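# Roll a paving slab on rollers against a steel stop

## Task

Move the paving slab by rolling it on its rollers until it rests level on them and its front face touches the stop (the steel angle bolted across its path on the table) flat along at least half the slab's width. It fails if the slab is carried, raised more than a little (even at one end), if a roller is held off the table beneath it, or if anything other than the rollers or the table supports it from below. Pressing down on top to tip it during the move is allowed. The result must hold without the robot keeping it there, and the slab should stay on its rollers rather than sliding off onto the table. Partial progress is judged by how close to the stop the slab ends up on its rollers.

## Robot and tools

Robot: two arms, left_arm and right_arm, each with six joints and a parallel gripper. The names are only labels; they do not match the left or right of any picture.

Frame: all printed positions share one scene frame in metres. The origin is on the table surface midway between the arms, +z is up, +x points out over the table, and left_arm sits on the +y side. Printed hand positions can be off, more so at long reach. Orientation is given as a quaternion in w,x,y,z order. The printed end_effector_position is the point between the pads when closed; the fingers point along the gripper's +z and open and close along its y. Closed fingertips extend about 33 mm past that point, fully open ones about 9 mm, and closing pushes the tips roughly 24 mm further out, so keep that clearance above a surface.

Tool execute_actions, argument actions: a list holding one action, one wait, or nothing. An empty list only reports the state (with pictures). Optional pictures: true attaches the camera images cam_high (672x504), cam_low (672x504), cam_left_wrist (504x504), cam_right_wrist (504x504), in that order. A refused call does nothing.
- Action: {"rows": [...], "steps": n}, n from 10 to 15 (default 15), each step 1/30 s. Give 1 to 15 rows; each row is used for one step and the final row repeats to fill the remaining steps.
- Each row is one list of exactly 18 numbers, each between -1 and 1, covering both arms even if only one moves. Order: left_arm waist, shoulder, elbow, forearm roll, wrist pitch, wrist roll, then gripper position, force_limit, speed; then the same nine for right_arm.
- The six joint numbers are offsets, not poses: they are scaled joint displacements measured from the joint angles in the latest result that printed them (or, before any such result in the scene, from where the arm is when the action begins). They are not relative to the previous row. A value of 1.0 equals 1.983 rad for waist and shoulder, 2.38 rad for elbow, 2.975 rad for forearm roll, wrist pitch and wrist roll. So sending all zeros drives the arm back to those reference angles; it is not a pause.
- Joint ranges in rad (waist, shoulder, elbow, forearm roll, wrist pitch, wrist roll): ±3.491, ±3.140, -1.187 to 4.328, ±3.316, ±3.140, ±3.927. Asking for more than 0.010 rad past a limit is refused; otherwise the joint stops at its true limit and the result may say "joint sent to its limit".
- Gripper numbers are absolute settings. position: +1 fully open (140 mm), pads touch near -0.8, -1 closes until blocked. force_limit: about 14 N at -1, 60 N at 0, 107 N at +1. speed: about 30, 140, 250 mm/s at -1, 0, +1. To leave a gripper unchanged, repeat its previous three numbers, since 0 is a real command. To squeeze harder while holding, raise force_limit and nudge position (e.g. -1 to -0.98).
- Wait: {"steps": n} with no rows, n up to 300, sends nothing new.

Motion behaviour: joints are speed-limited and accelerate over 0.5 s; each arm's joints arrive together. Targets are capped near the measured angles (0.805 rad waist/shoulder, 0.966 elbow, 1.21 wrist joints), and if a step would move the gripper more than 70 mm from where it is, the whole target is scaled back; big moves therefore take several calls. The result is read 10 steps before an action ends; those steps then run while the next reply is prepared. Between calls the arms keep heading to the last row's target until they have nearly stopped or a step is HELD.

Result lines: the state line gives each gripper's position and quaternion. Joint positions and Joint velocities list each arm's joints in the order above (rad, rad/s). object_status: 0 moving, 1 blocked while opening, 2 blocked while closing (a grip), 3 reached target or pads met. position_measured is in counts, 3 open to 230 closed, not linear. Flange force is the outside force on the gripper, noisy, worst right after sudden stops; "no reading" means no estimate. "joint command not followed" means a clearance check altered joint targets; HELD marks steps where the row was partly not sent. MOTOR HOT warns of heating from sustained load; an OVER-TEMPERATURE FAULT brakes that arm until it cools.

Tool zoom_image: camera (one of the four names) and region [x0, y0, x1, y1] in that camera's pixels, origin top-left, at most 504x504; returns a closer view of its latest image.

Tool finished_scene: argument scene, the number of the current scene. Replying without any tool call ends everything.

Avoid: lifting or carrying the slab, holding a roller off the table, letting the slab slide off its rollers, knocking anything off the table. Push gently: a contact torque reaching a joint's load limit (142 N m for waist, shoulder, elbow; 35.6 N m for the wrist joints, held weight included) or any outside force of 150 N stops that arm for 10 s and cancels the rest of the call. Do not let the arms collide or press on each other. Loose objects may get a brief random shove.

Each tool is called after "Request:" in YAML: its name, and indented under it one key for each argument.

## Session

Request:
execute_actions:
  actions: []

Scene clock: 0.00 s of 4350.00 s.
left_arm: end_effector_position=(+0.2222, +0.1631, +0.1718) position_measured=3 object_status=3 end_effector_quat_wxyz=(-0.365, +0.930, -0.049, +0.024) | right_arm: end_effector_position=(+0.7635, -0.4508, +0.2689) position_measured=3 object_status=3 end_effector_quat_wxyz=(+0.603, -0.625, +0.320, -0.380)
Joint positions: left_arm=[-0.975  0.369  0.179 -0.429 -2.001  2.511] | right_arm=[-0.446  0.435  0.    -1.889 -1.006  2.192]
Joint velocities: left_arm=[ 0.001  0.001  0.    -0.    -0.     0.   ] | right_arm=[-0.001 -0.     0.001  0.    -0.001 -0.001]
Flange force (N, the push that the arm receives, along the gripper's own x y z axes): no reading

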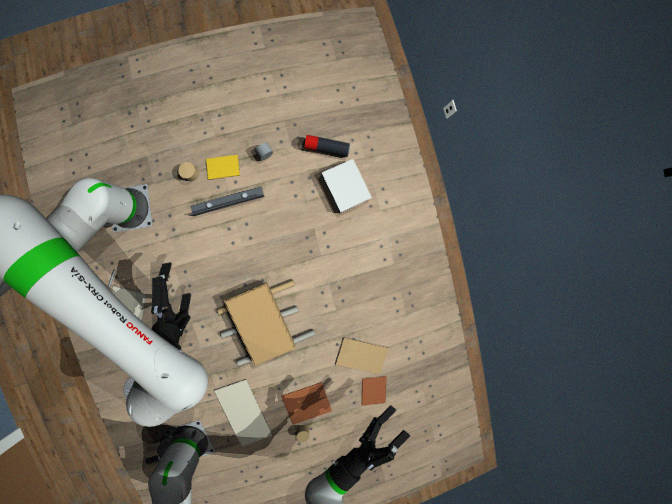

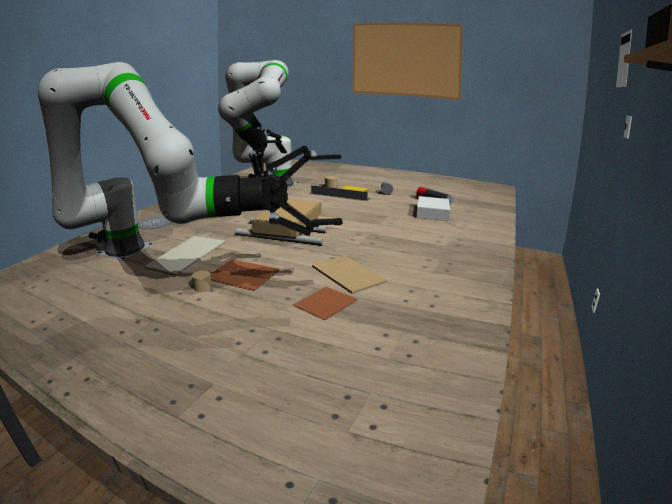

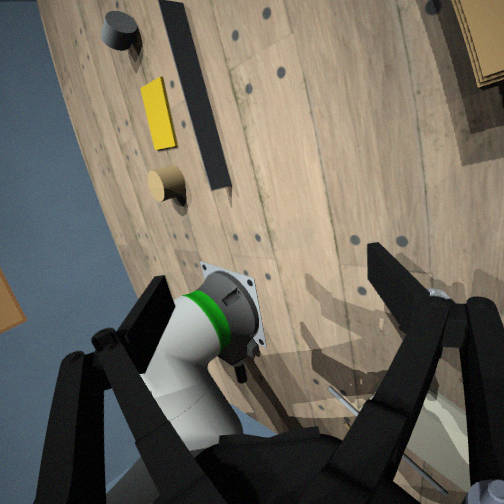

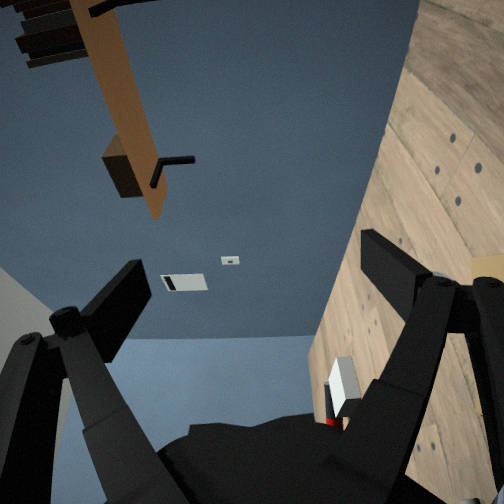

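Request:
zoom_image:
  camera: "cam_high"
  region: [150, 120, 410, 400]

Request:
zoom_image:
  camera: "cam_low"
  region: [200, 160, 480, 300]

Region (150, 120, 410, 400) of cam_high's 672x504 image, scaled by 1.800, with more detail than that image has; it fills the left 468 columns of this view, and the rest is white.

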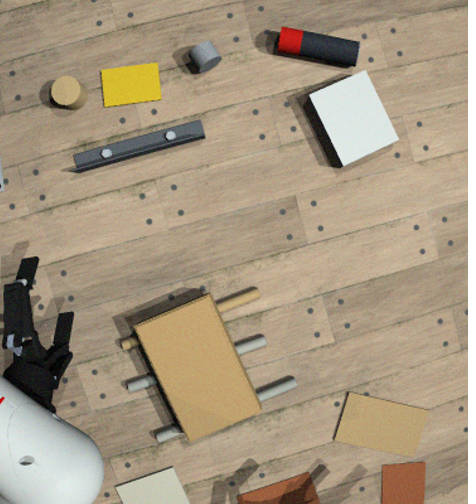

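Region (200, 160, 480, 300) of cam_low's 672x504 image, scaled by 1.800, with more detail than that image has.

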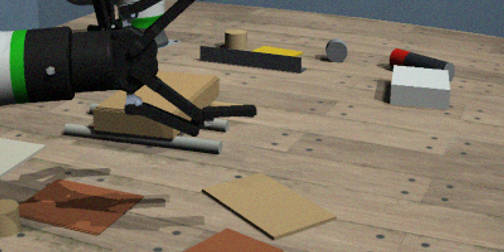

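Request:
execute_actions:
  actions:
    - {"rows":[[0.2395,-0.0348,-0.0332,0.144,0.212,0,1,0,0,0,0,0,0,0,0,1,0,0]],"steps":15}

Request:
execute_actions:
  actions:
    - {"steps":30}
  pictures: true

Scene clock: 2.73 s of 4350.00 s.
left_arm: end_effector_position=(+0.2354, +0.1516, +0.1595) position_measured=3 object_status=3 end_effector_quat_wxyz=(-0.328, +0.944, -0.035, +0.013) | right_arm: end_effector_position=(+0.7635, -0.4508, +0.2689) position_measured=3 object_status=3 end_effector_quat_wxyz=(+0.603, -0.625, +0.320, -0.380)
Joint positions: left_arm=[-0.924  0.362  0.171 -0.383 -1.933  2.511] | right_arm=[-0.446  0.435  0.    -1.889 -1.006  2.192]
Joint velocities: left_arm=[ 0.712 -0.105 -0.12   0.638  0.939  0.   ] | right_arm=[-0.    -0.    -0.     0.001  0.002 -0.   ]
Flange force (N, the push that the arm receives, along the gripper's own x y z axes): left_arm=[-19.2 4.8 5.3] | right_arm=[-0.2 7.5 3.4]
Steps of this call (steps 1 to 77: nothing new was sent; steps 78 to 82: the first 5 steps of this action). Readings (joint positions | what the end effector reports):
78: left_arm=[-0.975 0.369 0.179 -0.429 -2.001 2.511] | right_arm=[-0.446 0.435 0.000 -1.889 -1.006 2.192] | left_arm position_measured=3 object_status=3 | right_arm position_measured=3 object_status=3
79: left_arm=[-0.971 0.369 0.178 -0.425 -1.995 2.511] | right_arm=[-0.446 0.435 0.000 -1.889 -1.006 2.192] | left_arm position_measured=3 object_status=3 | right_arm position_measured=3 object_status=3
81: left_arm=[-0.945 0.365 0.174 -0.402 -1.962 2.511] | right_arm=[-0.446 0.435 0.000 -1.889 -1.006 2.192] | left_arm position_measured=3 object_status=3 | right_arm position_measured=3 object_status=3
82: the state above

Scene clock: 3.73 s of 4350.00 s.
left_arm: end_effector_position=(+0.4092, +0.0521, +0.1347) position_measured=3 object_status=3 end_effector_quat_wxyz=(+0.000, +0.988, +0.157, +0.000) | right_arm: end_effector_position=(+0.7635, -0.4508, +0.2689) position_measured=3 object_status=3 end_effector_quat_wxyz=(+0.603, -0.625, +0.320, -0.380)
Joint positions: left_arm=[-0.5    0.3    0.1   -0.001 -1.37   2.511] | right_arm=[-0.446  0.435  0.    -1.889 -1.006  2.192]
Joint velocities: left_arm=[-0.     0.    -0.001  0.    -0.     0.001] | right_arm=[-0. -0.  0. -0. -0.  0.]
Flange force (N, the push that the arm receives, along the gripper's own x y z axes): left_arm=[-3.3 -10.2 8.8] | right_arm=[0.0 6.7 2.5]
Kept back: nothing.
Steps of this call (steps 1 to 10: the last 10 steps of your previous action; steps 11 to 30: the robot went on to your last target). Readings (joint positions | what the end effector reports):
1: left_arm=[-0.897 0.358 0.166 -0.359 -1.897 2.511] | right_arm=[-0.446 0.435 0.000 -1.889 -1.006 2.192] | left_arm position_measured=3 object_status=3 | right_arm position_measured=3 object_status=3
2: left_arm=[-0.866 0.353 0.161 -0.331 -1.856 2.511] | right_arm=[-0.446 0.435 0.000 -1.889 -1.006 2.192] | left_arm position_measured=3 object_status=3 | right_arm position_measured=3 object_status=3
4: left_arm=[-0.806 0.345 0.151 -0.277 -1.778 2.511] | right_arm=[-0.446 0.435 0.000 -1.889 -1.006 2.192] | left_arm position_measured=3 object_status=3 | right_arm position_measured=3 object_status=3
8: left_arm=[-0.698 0.329 0.133 -0.179 -1.633 2.511] | right_arm=[-0.446 0.435 0.000 -1.889 -1.006 2.192] | left_arm position_measured=3 object_status=3 | right_arm position_measured=3 object_status=3
30: the state above

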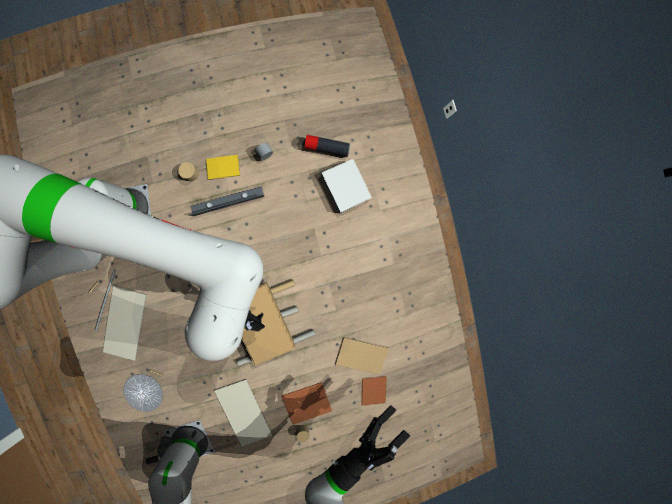

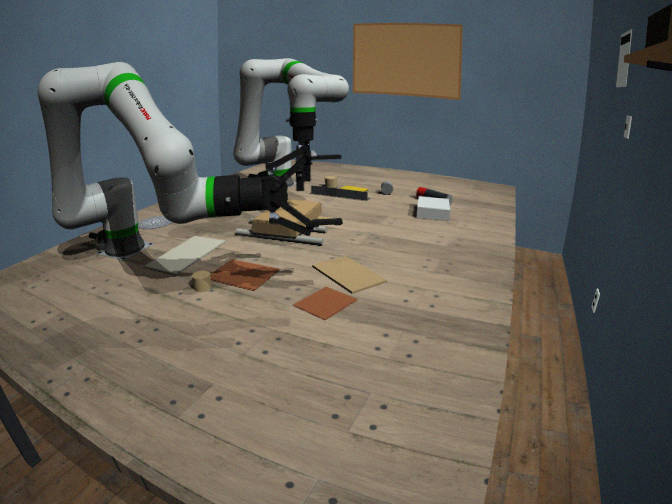

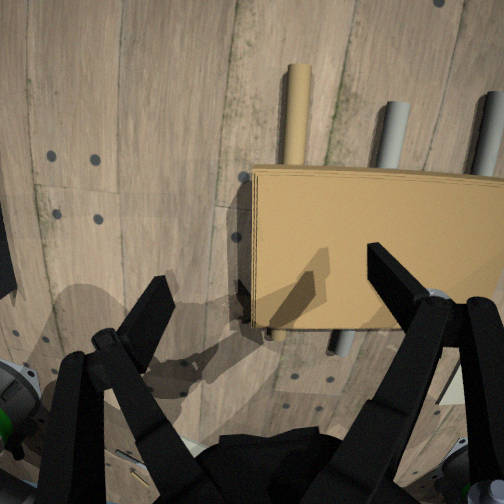

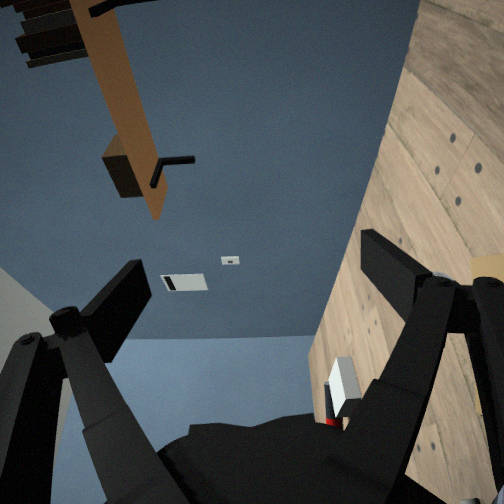

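Request:
execute_actions:
  actions:
    - {"rows":[[0,0,-0.0336,0,0.0269,0,1,0,0,0,0,0,0,0,0,1,0,0]],"steps":15}
  pictures: true

Request:
zoom_image:
  camera: "cam_low"
  region: [220, 130, 400, 260]

Scene clock: 5.67 s of 4350.00 s.
left_arm: end_effector_position=(+0.4050, +0.0550, +0.1129) position_measured=3 object_status=3 end_effector_quat_wxyz=(+0.000, +0.988, +0.157, +0.000) | right_arm: end_effector_position=(+0.7635, -0.4508, +0.2689) position_measured=3 object_status=3 end_effector_quat_wxyz=(+0.603, -0.625, +0.320, -0.380)
Joint positions: left_arm=[-0.5    0.3    0.047 -0.    -1.318  2.511] | right_arm=[-0.446  0.435  0.    -1.889 -1.006  2.192]
Joint velocities: left_arm=[ 0.    -0.    -0.471  0.     0.455  0.   ] | right_arm=[ 0.    -0.     0.001  0.001 -0.    -0.   ]
Flange force (N, the push that the arm receives, along the gripper's own x y z axes): left_arm=[-1.4 -7.1 19.3] | right_arm=[0.4 7.4 2.8]
Steps of this call (steps 1 to 15: the robot went on to your last target; steps 16 to 53: nothing new was sent; steps 54 to 58: the first 5 steps of this action). Readings (joint positions | what the end effector reports):
54: left_arm=[-0.500 0.300 0.099 -0.001 -1.370 2.511] | right_arm=[-0.446 0.435 0.000 -1.889 -1.006 2.192] | left_arm position_measured=3 object_status=3 | right_arm position_measured=3 object_status=3
55: left_arm=[-0.500 0.300 0.095 -0.000 -1.365 2.511] | right_arm=[-0.446 0.435 0.000 -1.889 -1.006 2.192] | left_arm position_measured=3 object_status=3 | right_arm position_measured=3 object_status=3
57: left_arm=[-0.500 0.300 0.065 -0.000 -1.335 2.511] | right_arm=[-0.446 0.435 0.000 -1.889 -1.006 2.192] | left_arm position_measured=3 object_status=3 | right_arm position_measured=3 object_status=3
58: the state above

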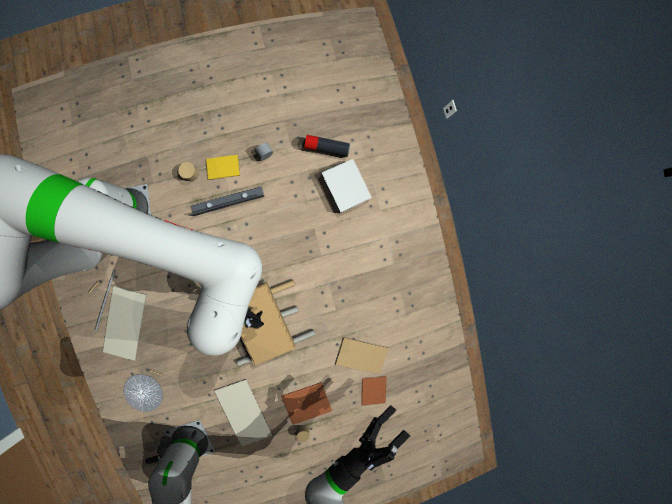

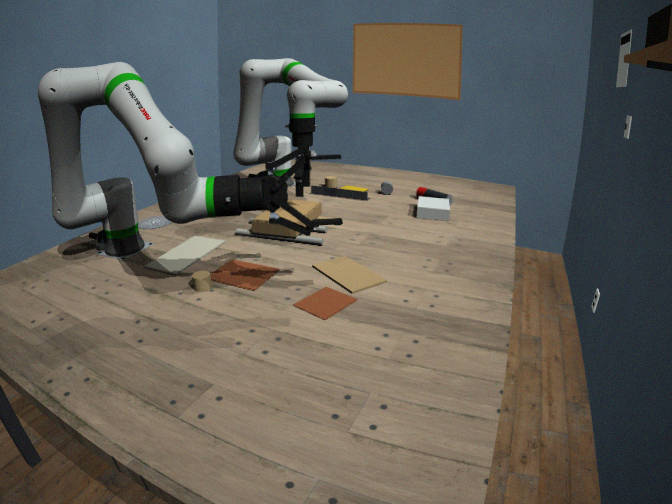

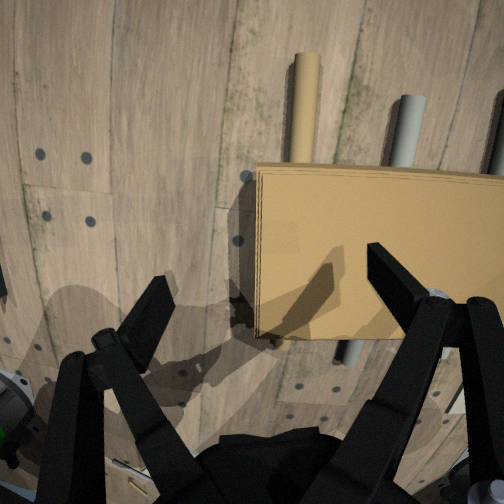

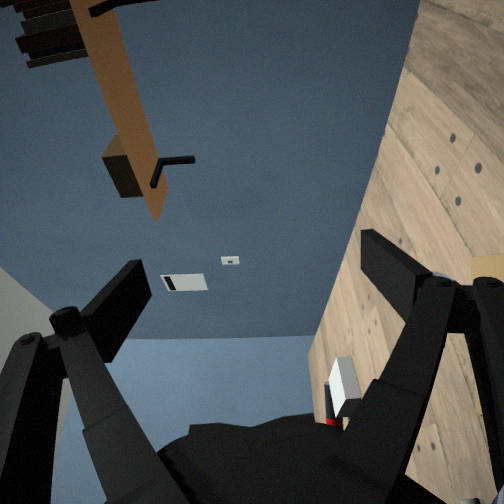

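Region (220, 130, 400, 260) of cam_low's 672x504 image, scaled by 2.800, with more detail than that image has.

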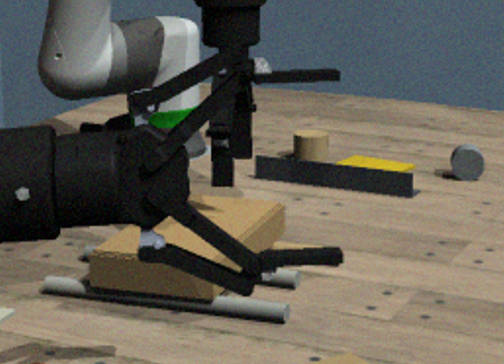

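Request:
execute_actions:
  actions:
    - {"rows":[[0.303,0,0.084,0,-0.067,0.2,-1,0,0,0,0,0,0,0,0,1,0,0],[0.303,0,0.084,0,-0.067,0.2,-1,0,0,0,0,0,0,0,0,1,0,0],[0.303,0,0.084,0,-0.067,0.2,-1,0,0,0,0,0,0,0,0,1,0,0],[0.303,0,0.084,0,-0.067,0.2,-1,0,0,0,0,0,0,0,0,1,0,0],[0.303,0,0.084,0,-0.067,0.2,-1,0,0,0,0,0,0,0,0,1,0,0],[0.303,0,0.084,0,-0.067,0.2,-1,0,0,0.511,-0.141,0.031,0.635,-0.163,-0.588,-1,0,0]],"steps":15}

Request:
execute_actions:
  actions:
    - {"steps":45}
  pictures: true

Scene clock: 7.70 s of 4350.00 s.
left_arm: end_effector_position=(+0.4249, +0.0744, +0.1090) position_measured=31 object_status=0 end_effector_quat_wxyz=(-0.000, +0.978, +0.206, +0.000) | right_arm: end_effector_position=(+0.7635, -0.4508, +0.2689) position_measured=3 object_status=3 end_effector_quat_wxyz=(+0.603, -0.625, +0.320, -0.380)
Joint positions: left_arm=[-0.449  0.3    0.039 -0.001 -1.309  2.561] | right_arm=[-0.446  0.435  0.    -1.889 -1.006  2.192]
Joint velocities: left_arm=[ 0.707 -0.001  0.27   0.    -0.265  0.693] | right_arm=[-0.001 -0.     0.    -0.001  0.002 -0.   ]
Flange force (N, the push that the arm receives, along the gripper's own x y z axes): left_arm=[-18.4 -1.3 13.9] | right_arm=[0.0 6.8 2.2]
Steps of this call (steps 1 to 10: the last 10 steps of your previous action; steps 11 to 30: the robot went on to your last target; steps 31 to 56: nothing new was sent; steps 57 to 61: the first 5 steps of this action). Readings (joint positions | what the end effector reports):
57: left_arm=[-0.500 0.300 0.020 -0.001 -1.290 2.511] | right_arm=[-0.446 0.435 0.000 -1.889 -1.006 2.192] | left_arm position_measured=3 object_status=0 | right_arm position_measured=3 object_status=3
58: left_arm=[-0.496 0.300 0.021 -0.001 -1.291 2.515] | right_arm=[-0.446 0.435 0.000 -1.889 -1.006 2.192] | left_arm position_measured=8 object_status=0 | right_arm position_measured=3 object_status=3
60: left_arm=[-0.470 0.300 0.030 -0.001 -1.301 2.540] | right_arm=[-0.446 0.435 0.000 -1.889 -1.006 2.192] | left_arm position_measured=23 object_status=0 | right_arm position_measured=3 object_status=3
61: the state above

Scene clock: 9.20 s of 4350.00 s.
left_arm: end_effector_position=(+0.5925, +0.3318, +0.1977) position_measured=233 object_status=3 end_effector_quat_wxyz=(+0.000, +0.728, +0.686, +0.001) | right_arm: end_effector_position=(+0.4350, -0.2745, +0.1666) position_measured=233 object_status=3 end_effector_quat_wxyz=(-0.071, +0.970, -0.225, -0.059)
Joint positions: left_arm=[ 0.101  0.3    0.247 -0.    -1.517  3.106] | right_arm=[ 0.478  0.179  0.068 -0.185 -1.45   0.607]
Joint velocities: left_arm=[-0.     0.    -0.     0.     0.     0.001] | right_arm=[ 0.735 -0.194  0.051  1.504 -0.334 -1.328]
Flange force (N, the push that the arm receives, along the gripper's own x y z axes): left_arm=[3.3 -8.6 8.5] | right_arm=[1.2 -6.3 3.0]
Kept back: nothing.
Steps of this call (steps 1 to 10: the last 10 steps of your previous action; steps 11 to 45: the robot went on to your last target). Readings (joint positions | what the end effector reports):
1: left_arm=[-0.424 0.300 0.048 -0.001 -1.318 2.585] | right_arm=[-0.445 0.435 0.000 -1.889 -1.006 2.192] | left_arm position_measured=38 object_status=0 | right_arm position_measured=3 object_status=0
2: left_arm=[-0.400 0.300 0.057 -0.001 -1.327 2.609] | right_arm=[-0.442 0.433 0.001 -1.882 -1.008 2.186] | left_arm position_measured=46 object_status=0 | right_arm position_measured=8 object_status=0
4: left_arm=[-0.355 0.300 0.074 -0.001 -1.345 2.654] | right_arm=[-0.417 0.424 0.003 -1.845 -1.024 2.148] | left_arm position_measured=61 object_status=0 | right_arm position_measured=23 object_status=0
8: left_arm=[-0.266 0.300 0.108 -0.001 -1.378 2.742] | right_arm=[-0.351 0.402 0.009 -1.747 -1.061 2.051] | left_arm position_measured=91 object_status=0 | right_arm position_measured=53 object_status=0
45: the state above

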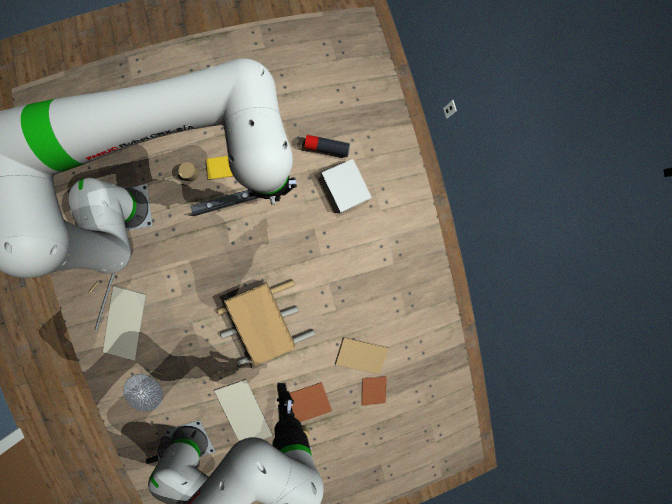

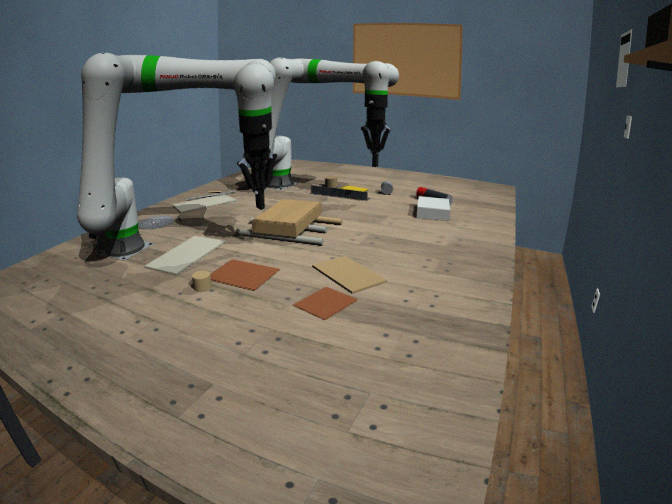

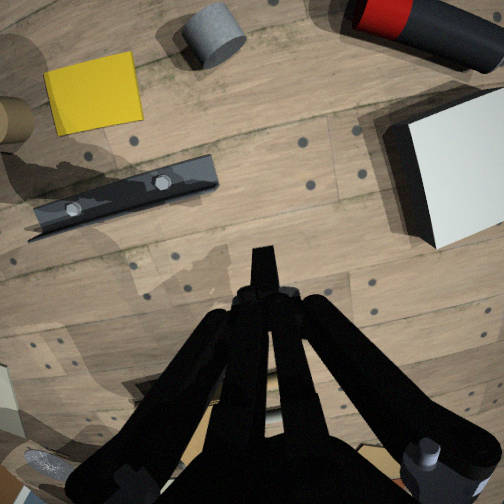

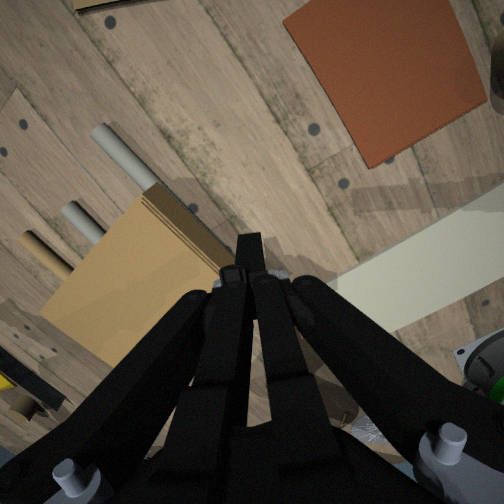

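Request:
execute_actions:
  actions: []
  pictures: false

Scene clock: 10.60 s of 4350.00 s.
left_arm: end_effector_position=(+0.5925, +0.3318, +0.1977) position_measured=233 object_status=3 end_effector_quat_wxyz=(+0.000, +0.728, +0.686, +0.001) | right_arm: end_effector_position=(+0.4460, -0.2948, +0.1988) position_measured=233 object_status=3 end_effector_quat_wxyz=(+0.001, +0.968, -0.252, -0.000)
Joint positions: left_arm=[ 0.101  0.3    0.247 -0.    -1.517  3.106] | right_arm=[ 0.568  0.155  0.074  0.    -1.491  0.443]
Joint velocities: left_arm=[-0.001  0.001  0.    -0.     0.001  0.001] | right_arm=[ 0.002 -0.    -0.     0.001 -0.    -0.   ]
Flange force (N, the push that the arm receives, along the gripper's own x y z axes): left_arm=[3.6 -7.6 9.6] | right_arm=[0.3 -1.7 3.3]
Kept back: nothing.
Steps of this call (steps 1 to 30: the robot went on to your last target; steps 31 to 42: nothing new was sent). Readings (joint positions | what the end effector reports):
1: left_arm=[0.101 0.300 0.247 -0.000 -1.517 3.106] | right_arm=[0.502 0.173 0.070 -0.137 -1.460 0.564] | left_arm position_measured=233 object_status=3 | right_arm position_measured=233 object_status=3
2: left_arm=[0.101 0.300 0.247 -0.000 -1.517 3.106] | right_arm=[0.522 0.167 0.071 -0.095 -1.470 0.528] | left_arm position_measured=233 object_status=3 | right_arm position_measured=233 object_status=3
4: left_arm=[0.101 0.300 0.247 -0.000 -1.517 3.106] | right_arm=[0.551 0.160 0.073 -0.034 -1.483 0.474] | left_arm position_measured=233 object_status=3 | right_arm position_measured=233 object_status=3
8: left_arm=[0.101 0.300 0.247 -0.000 -1.517 3.106] | right_arm=[0.567 0.155 0.074 -0.000 -1.491 0.444] | left_arm position_measured=233 object_status=3 | right_arm position_measured=233 object_status=3
42: the state above
All arms were judged still, so your last target was given up. Only a new action makes them travel on or press farther. Fingers that are still opening or closing keep moving.

Request:
execute_actions:
  actions:
    - {"rows":[[0,0,0,0,0,0,-1,0,0,0.047,0.045,-0.055,0,0.075,0.184,-1,0,0]],"steps":15}

Request:
execute_actions:
  actions:
    - {"steps":20}
  pictures: true

Scene clock: 11.50 s of 4350.00 s.
left_arm: end_effector_position=(+0.5925, +0.3318, +0.1977) position_measured=233 object_status=3 end_effector_quat_wxyz=(+0.000, +0.728, +0.686, +0.001) | right_arm: end_effector_position=(+0.4469, -0.2863, +0.1852) position_measured=233 object_status=3 end_effector_quat_wxyz=(+0.000, +0.978, -0.208, +0.000)
Joint positions: left_arm=[ 0.101  0.3    0.247 -0.    -1.517  3.106] | right_arm=[ 0.581  0.167  0.056  0.001 -1.46   0.52 ]
Joint velocities: left_arm=[-0.001 -0.001 -0.    -0.001  0.     0.001] | right_arm=[ 0.182  0.177 -0.26  -0.     0.435  1.06 ]
Flange force (N, the push that the arm receives, along the gripper's own x y z axes): left_arm=[4.0 -11.3 9.3] | right_arm=[-0.8 8.2 -5.4]
Steps of this call (steps 1 to 22: nothing new was sent; steps 23 to 27: the first 5 steps of this action). Readings (joint positions | what the end effector reports):
23: left_arm=[0.101 0.300 0.247 -0.000 -1.517 3.106] | right_arm=[0.568 0.155 0.074 0.000 -1.491 0.443] | left_arm position_measured=233 object_status=3 | right_arm position_measured=233 object_status=3
24: left_arm=[0.101 0.300 0.247 -0.000 -1.517 3.106] | right_arm=[0.569 0.156 0.074 0.000 -1.489 0.449] | left_arm position_measured=233 object_status=3 | right_arm position_measured=233 object_status=3
26: left_arm=[0.101 0.300 0.247 -0.000 -1.517 3.106] | right_arm=[0.575 0.162 0.064 0.001 -1.473 0.488] | left_arm position_measured=233 object_status=3 | right_arm position_measured=233 object_status=3
27: the state above

Scene clock: 12.17 s of 4350.00 s.
left_arm: end_effector_position=(+0.5925, +0.3318, +0.1977) position_measured=233 object_status=3 end_effector_quat_wxyz=(+0.000, +0.728, +0.686, +0.001) | right_arm: end_effector_position=(+0.4416, -0.2389, +0.0988) position_measured=233 object_status=3 end_effector_quat_wxyz=(-0.000, +0.998, +0.066, +0.001)
Joint positions: left_arm=[ 0.101  0.3    0.247 -0.    -1.517  3.106] | right_arm=[ 0.661  0.244 -0.057  0.    -1.268  0.991]
Joint velocities: left_arm=[ 0.     0.001  0.001  0.     0.001 -0.001] | right_arm=[ 0.     0.     0.001 -0.002  0.001 -0.   ]
Flange force (N, the push that the arm receives, along the gripper's own x y z axes): left_arm=[4.4 -9.4 9.7] | right_arm=[2.9 -1.3 3.8]
Kept back: nothing.
Steps of this call (steps 1 to 10: the last 10 steps of your previous action; steps 11 to 20: the robot went on to your last target). Readings (joint positions | what the end effector reports):
1: left_arm=[0.101 0.300 0.247 -0.000 -1.517 3.106] | right_arm=[0.588 0.174 0.047 0.001 -1.443 0.560] | left_arm position_measured=233 object_status=3 | right_arm position_measured=233 object_status=3
2: left_arm=[0.101 0.300 0.247 -0.000 -1.517 3.106] | right_arm=[0.596 0.182 0.035 0.001 -1.423 0.610] | left_arm position_measured=233 object_status=3 | right_arm position_measured=233 object_status=3
4: left_arm=[0.101 0.300 0.247 -0.000 -1.517 3.106] | right_arm=[0.615 0.200 0.008 0.001 -1.378 0.719] | left_arm position_measured=233 object_status=3 | right_arm position_measured=233 object_status=3
8: left_arm=[0.101 0.300 0.247 -0.000 -1.517 3.106] | right_arm=[0.647 0.231 -0.036 0.001 -1.303 0.905] | left_arm position_measured=233 object_status=3 | right_arm position_measured=233 object_status=3
20: the state above

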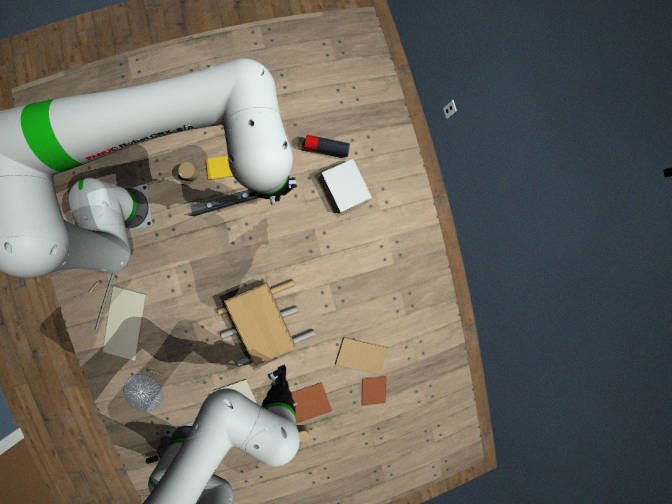

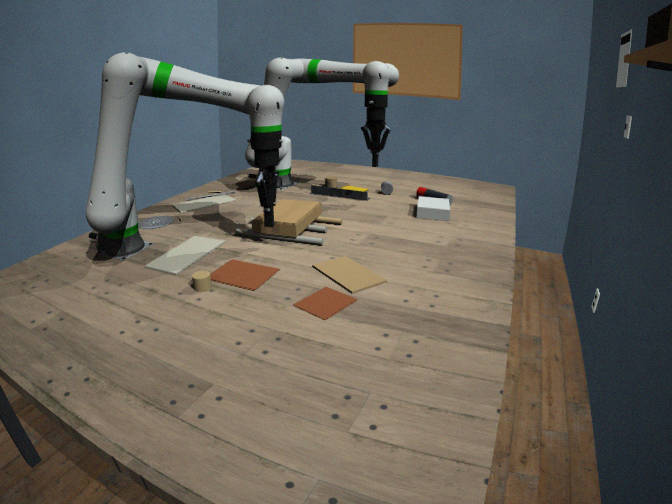

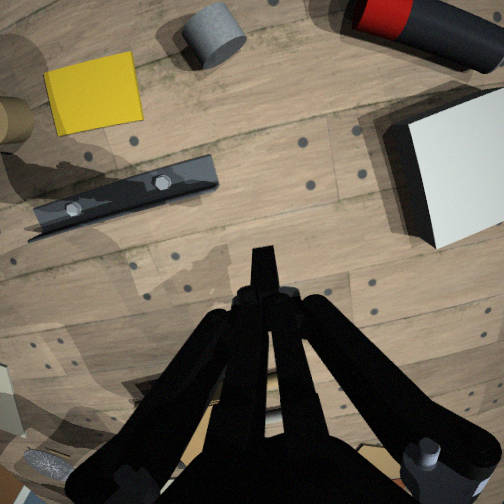

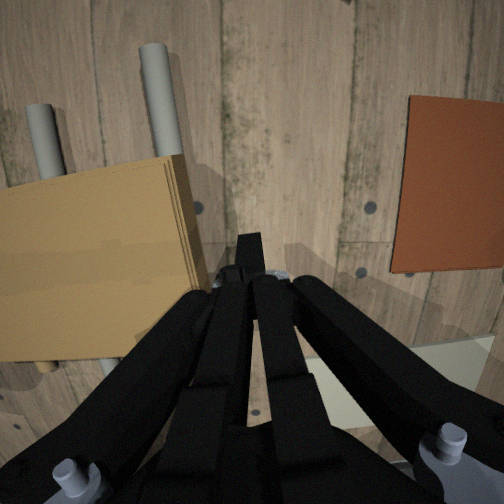

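Request:
execute_actions:
  actions:
    - {"rows":[[0,0,0,0,0,0,-1,0,0,0.0187,0.006,-0.02,0,0.0195,-0.0124,-1,0,0]],"steps":12}

Request:
execute_actions:
  actions:
    - {"steps":12}
  pictures: true

Scene clock: 13.43 s of 4350.00 s.
left_arm: end_effector_position=(+0.5925, +0.3318, +0.1977) position_measured=233 object_status=3 end_effector_quat_wxyz=(+0.000, +0.728, +0.686, +0.001) | right_arm: end_effector_position=(+0.4406, -0.2371, +0.0962) position_measured=233 object_status=3 end_effector_quat_wxyz=(-0.001, +0.998, +0.066, +0.001)
Joint positions: left_arm=[ 0.101  0.3    0.247 -0.    -1.517  3.106] | right_arm=[ 0.665  0.245 -0.062  0.    -1.261  0.987]
Joint velocities: left_arm=[-0.    -0.     0.001 -0.     0.001 -0.   ] | right_arm=[ 0.183  0.054 -0.232  0.     0.293 -0.207]
Flange force (N, the push that the arm receives, along the gripper's own x y z axes): left_arm=[3.9 -8.8 9.0] | right_arm=[12.4 13.2 -23.4]
Steps of this call (steps 1 to 15: the robot went on to your last target; steps 16 to 36: nothing new was sent; steps 37 to 38: the first 2 steps of this action). Readings (joint positions | what the end effector reports):
37: left_arm=[0.101 0.300 0.247 -0.000 -1.517 3.106] | right_arm=[0.661 0.245 -0.057 0.000 -1.267 0.991] | left_arm position_measured=233 object_status=3 | right_arm position_measured=233 object_status=3
38: the state above

Scene clock: 13.83 s of 4350.00 s.
left_arm: end_effector_position=(+0.5925, +0.3318, +0.1977) position_measured=233 object_status=3 end_effector_quat_wxyz=(+0.000, +0.728, +0.686, +0.001) | right_arm: end_effector_position=(+0.4296, -0.2243, +0.0734) position_measured=233 object_status=3 end_effector_quat_wxyz=(-0.000, +0.998, +0.066, +0.000)
Joint positions: left_arm=[ 0.101  0.3    0.247 -0.    -1.517  3.106] | right_arm=[ 0.698  0.256 -0.104  0.    -1.21   0.954]
Joint velocities: left_arm=[-0.     0.001  0.002 -0.     0.001  0.   ] | right_arm=[ 0.001 -0.    -0.002  0.003 -0.    -0.001]
Flange force (N, the push that the arm receives, along the gripper's own x y z axes): left_arm=[1.4 -5.3 8.1] | right_arm=[1.3 -1.6 4.0]
Kept back: nothing.
Steps of this call (steps 1 to 10: the last 10 steps of your previous action; steps 11 to 12: the robot went on to your last target). Readings (joint positions | what the end effector reports):
1: left_arm=[0.101 0.300 0.247 -0.000 -1.517 3.106] | right_arm=[0.674 0.248 -0.073 0.000 -1.248 0.978] | left_arm position_measured=233 object_status=3 | right_arm position_measured=233 object_status=3
2: left_arm=[0.101 0.300 0.247 -0.000 -1.517 3.106] | right_arm=[0.684 0.252 -0.086 0.000 -1.233 0.968] | left_arm position_measured=233 object_status=3 | right_arm position_measured=233 object_status=3
4: left_arm=[0.101 0.300 0.247 -0.000 -1.517 3.106] | right_arm=[0.695 0.255 -0.100 0.000 -1.215 0.957] | left_arm position_measured=233 object_status=3 | right_arm position_measured=233 object_status=3
8: left_arm=[0.101 0.300 0.247 -0.000 -1.517 3.106] | right_arm=[0.698 0.256 -0.104 0.000 -1.210 0.954] | left_arm position_measured=233 object_status=3 | right_arm position_measured=233 object_status=3
12: the state above

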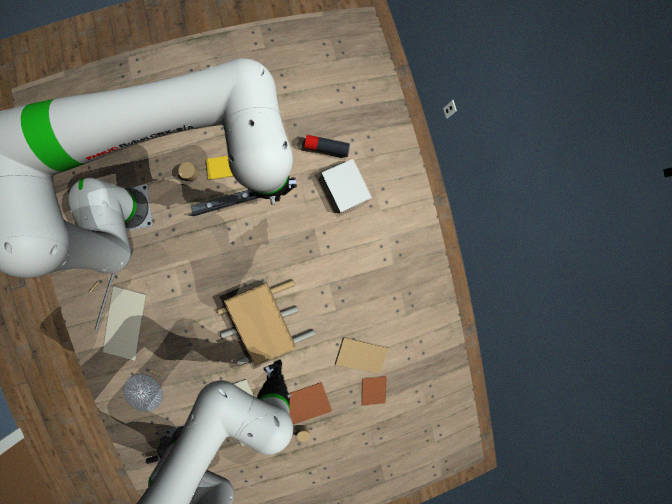

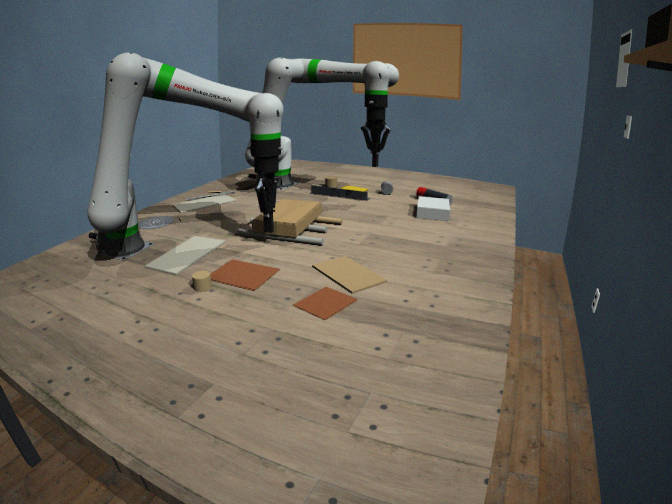

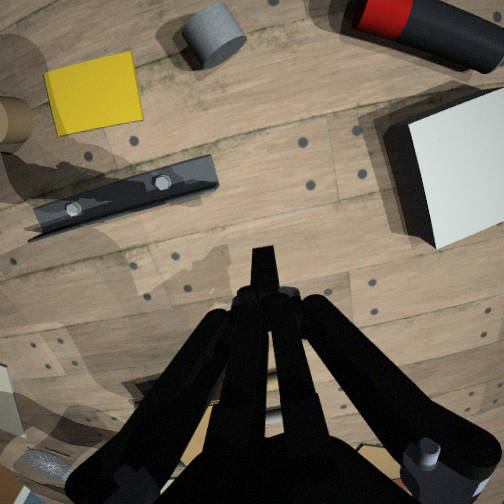

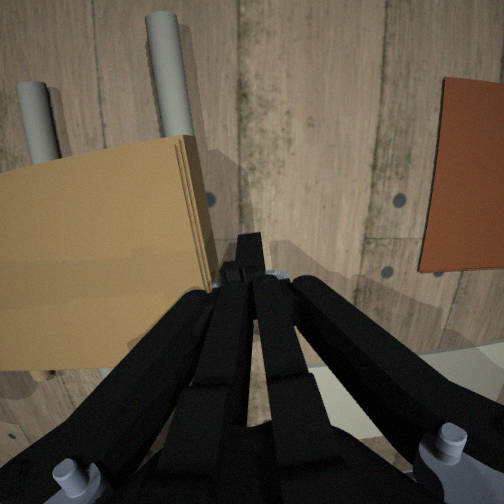

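Request:
execute_actions:
  actions:
    - {"rows":[[0,0,0,0,0,0,-1,0,0,0.013,0.009,0.01,0,-0.002,-0.008,-1,0,0],[0,0,0,0,0,0,-1,0,0,0.013,0.009,0.01,0,-0.002,-0.008,-1,0,0],[0,0,0,0,0,0,-1,0,0,0.013,0.009,0.01,0,-0.002,-0.008,-1,0,0],[0,0,0,0,0,0,-1,0,0,0.025,0.018,0.019,0,-0.004,-0.017,-1,0,0],[0,0,0,0,0,0,-1,0,0,0.025,0.018,0.019,0,-0.004,-0.017,-1,0,0],[0,0,0,0,0,0,-1,0,0,0.025,0.018,0.019,0,-0.004,-0.017,-1,0,0],[0,0,0,0,0,0,-1,0,0,0.038,0.027,0.029,0,-0.005,-0.025,-1,0,0],[0,0,0,0,0,0,-1,0,0,0.038,0.027,0.029,0,-0.005,-0.025,-1,0,0],[0,0,0,0,0,0,-1,0,0,0.038,0.027,0.029,0,-0.005,-0.025,-1,0,0],[0,0,0,0,0,0,-1,0,0,0.051,0.036,0.038,0,-0.007,-0.034,-1,0,0],[0,0,0,0,0,0,-1,0,0,0.051,0.036,0.038,0,-0.007,-0.034,-1,0,0],[0,0,0,0,0,0,-1,0,0,0.051,0.036,0.038,0,-0.007,-0.034,-1,0,0],[0,0,0,0,0,0,-1,0,0,0.0635,0.045,0.048,0,-0.009,-0.042,-1,0,0]],"steps":15}

Request:
execute_actions:
  actions:
    - {"steps":15}
  pictures: true

Scene clock: 14.70 s of 4350.00 s.
left_arm: end_effector_position=(+0.5925, +0.3318, +0.1977) position_measured=233 object_status=3 end_effector_quat_wxyz=(+0.000, +0.728, +0.686, +0.001) | right_arm: end_effector_position=(+0.4286, -0.2070, +0.0736) position_measured=233 object_status=3 end_effector_quat_wxyz=(+0.000, +0.998, +0.066, +0.000)
Joint positions: left_arm=[ 0.101  0.3    0.247 -0.    -1.517  3.106] | right_arm=[ 0.724  0.275 -0.081  0.    -1.216  0.929]
Joint velocities: left_arm=[-0.001 -0.    -0.001 -0.    -0.     0.   ] | right_arm=[ 0.246  0.18   0.228 -0.001 -0.06  -0.264]
Flange force (N, the push that the arm receives, along the gripper's own x y z axes): left_arm=[3.6 -10.6 9.4] | right_arm=[-4.8 15.8 1.1]
Steps of this call (steps 1 to 21: the robot went on to your last target; steps 22 to 26: the first 5 steps of this action). Readings (joint positions | what the end effector reports):
22: left_arm=[0.101 0.300 0.247 -0.000 -1.517 3.106] | right_arm=[0.698 0.257 -0.104 0.000 -1.210 0.953] | left_arm position_measured=233 object_status=3 | right_arm position_measured=233 object_status=3
23: left_arm=[0.101 0.300 0.247 -0.000 -1.517 3.106] | right_arm=[0.702 0.259 -0.101 0.000 -1.210 0.949] | left_arm position_measured=233 object_status=3 | right_arm position_measured=233 object_status=3
25: left_arm=[0.101 0.300 0.247 -0.000 -1.517 3.106] | right_arm=[0.717 0.269 -0.088 0.000 -1.214 0.937] | left_arm position_measured=233 object_status=3 | right_arm position_measured=233 object_status=3
26: the state above

Scene clock: 15.20 s of 4350.00 s.
left_arm: end_effector_position=(+0.5925, +0.3318, +0.1977) position_measured=233 object_status=3 end_effector_quat_wxyz=(+0.000, +0.728, +0.686, +0.001) | right_arm: end_effector_position=(+0.4191, -0.1401, +0.0727) position_measured=233 object_status=3 end_effector_quat_wxyz=(+0.001, +0.998, +0.066, -0.000)
Joint positions: left_arm=[ 0.101  0.3    0.247 -0.    -1.517  3.106] | right_arm=[ 0.823  0.345  0.009  0.    -1.236  0.83 ]
Joint velocities: left_arm=[ 0.    -0.     0.001  0.    -0.     0.   ] | right_arm=[ 0.013  0.01   0.013  0.    -0.003 -0.014]
Flange force (N, the push that the arm receives, along the gripper's own x y z axes): left_arm=[2.4 -8.5 10.1] | right_arm=[2.3 -2.8 3.4]
Kept back: nothing.
Steps of this call (steps 1 to 10: the last 10 steps of your previous action; steps 11 to 15: the robot went on to your last target). Readings (joint positions | what the end effector reports):
1: left_arm=[0.101 0.300 0.247 -0.000 -1.517 3.106] | right_arm=[0.732 0.281 -0.073 0.001 -1.218 0.920] | left_arm position_measured=233 object_status=3 | right_arm position_measured=233 object_status=3
2: left_arm=[0.101 0.300 0.247 -0.000 -1.517 3.106] | right_arm=[0.739 0.286 -0.067 0.001 -1.220 0.913] | left_arm position_measured=233 object_status=3 | right_arm position_measured=233 object_status=3
4: left_arm=[0.101 0.300 0.247 -0.000 -1.517 3.106] | right_arm=[0.756 0.298 -0.051 0.001 -1.222 0.896] | left_arm position_measured=233 object_status=3 | right_arm position_measured=233 object_status=3
8: left_arm=[0.101 0.300 0.247 -0.000 -1.517 3.106] | right_arm=[0.789 0.321 -0.022 0.000 -1.229 0.863] | left_arm position_measured=233 object_status=3 | right_arm position_measured=233 object_status=3
15: the state above

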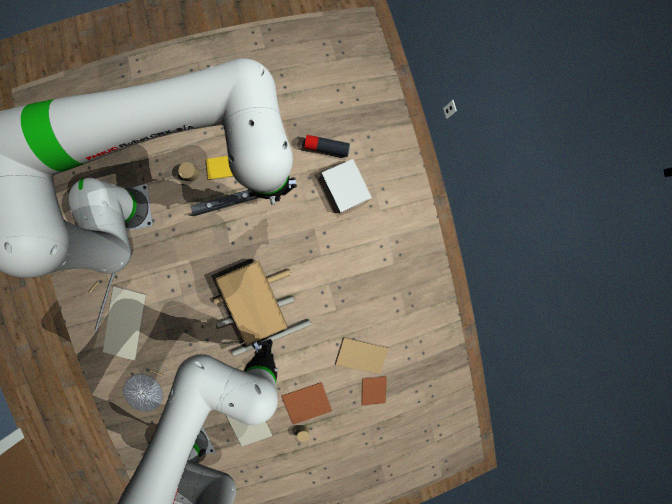

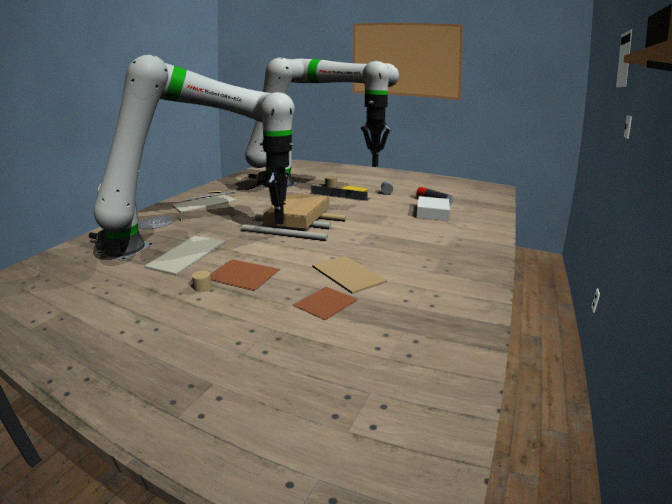

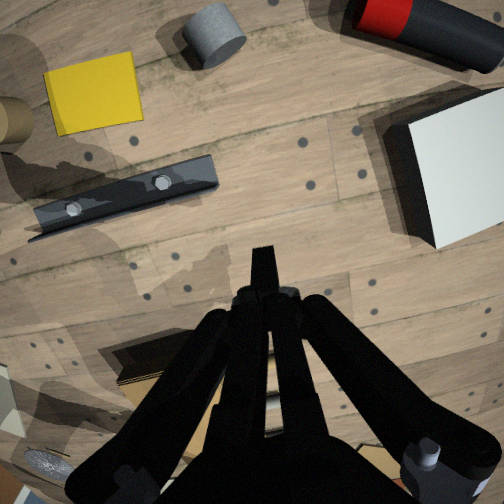

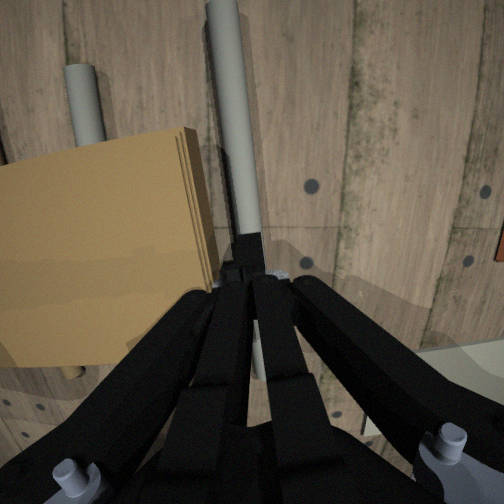

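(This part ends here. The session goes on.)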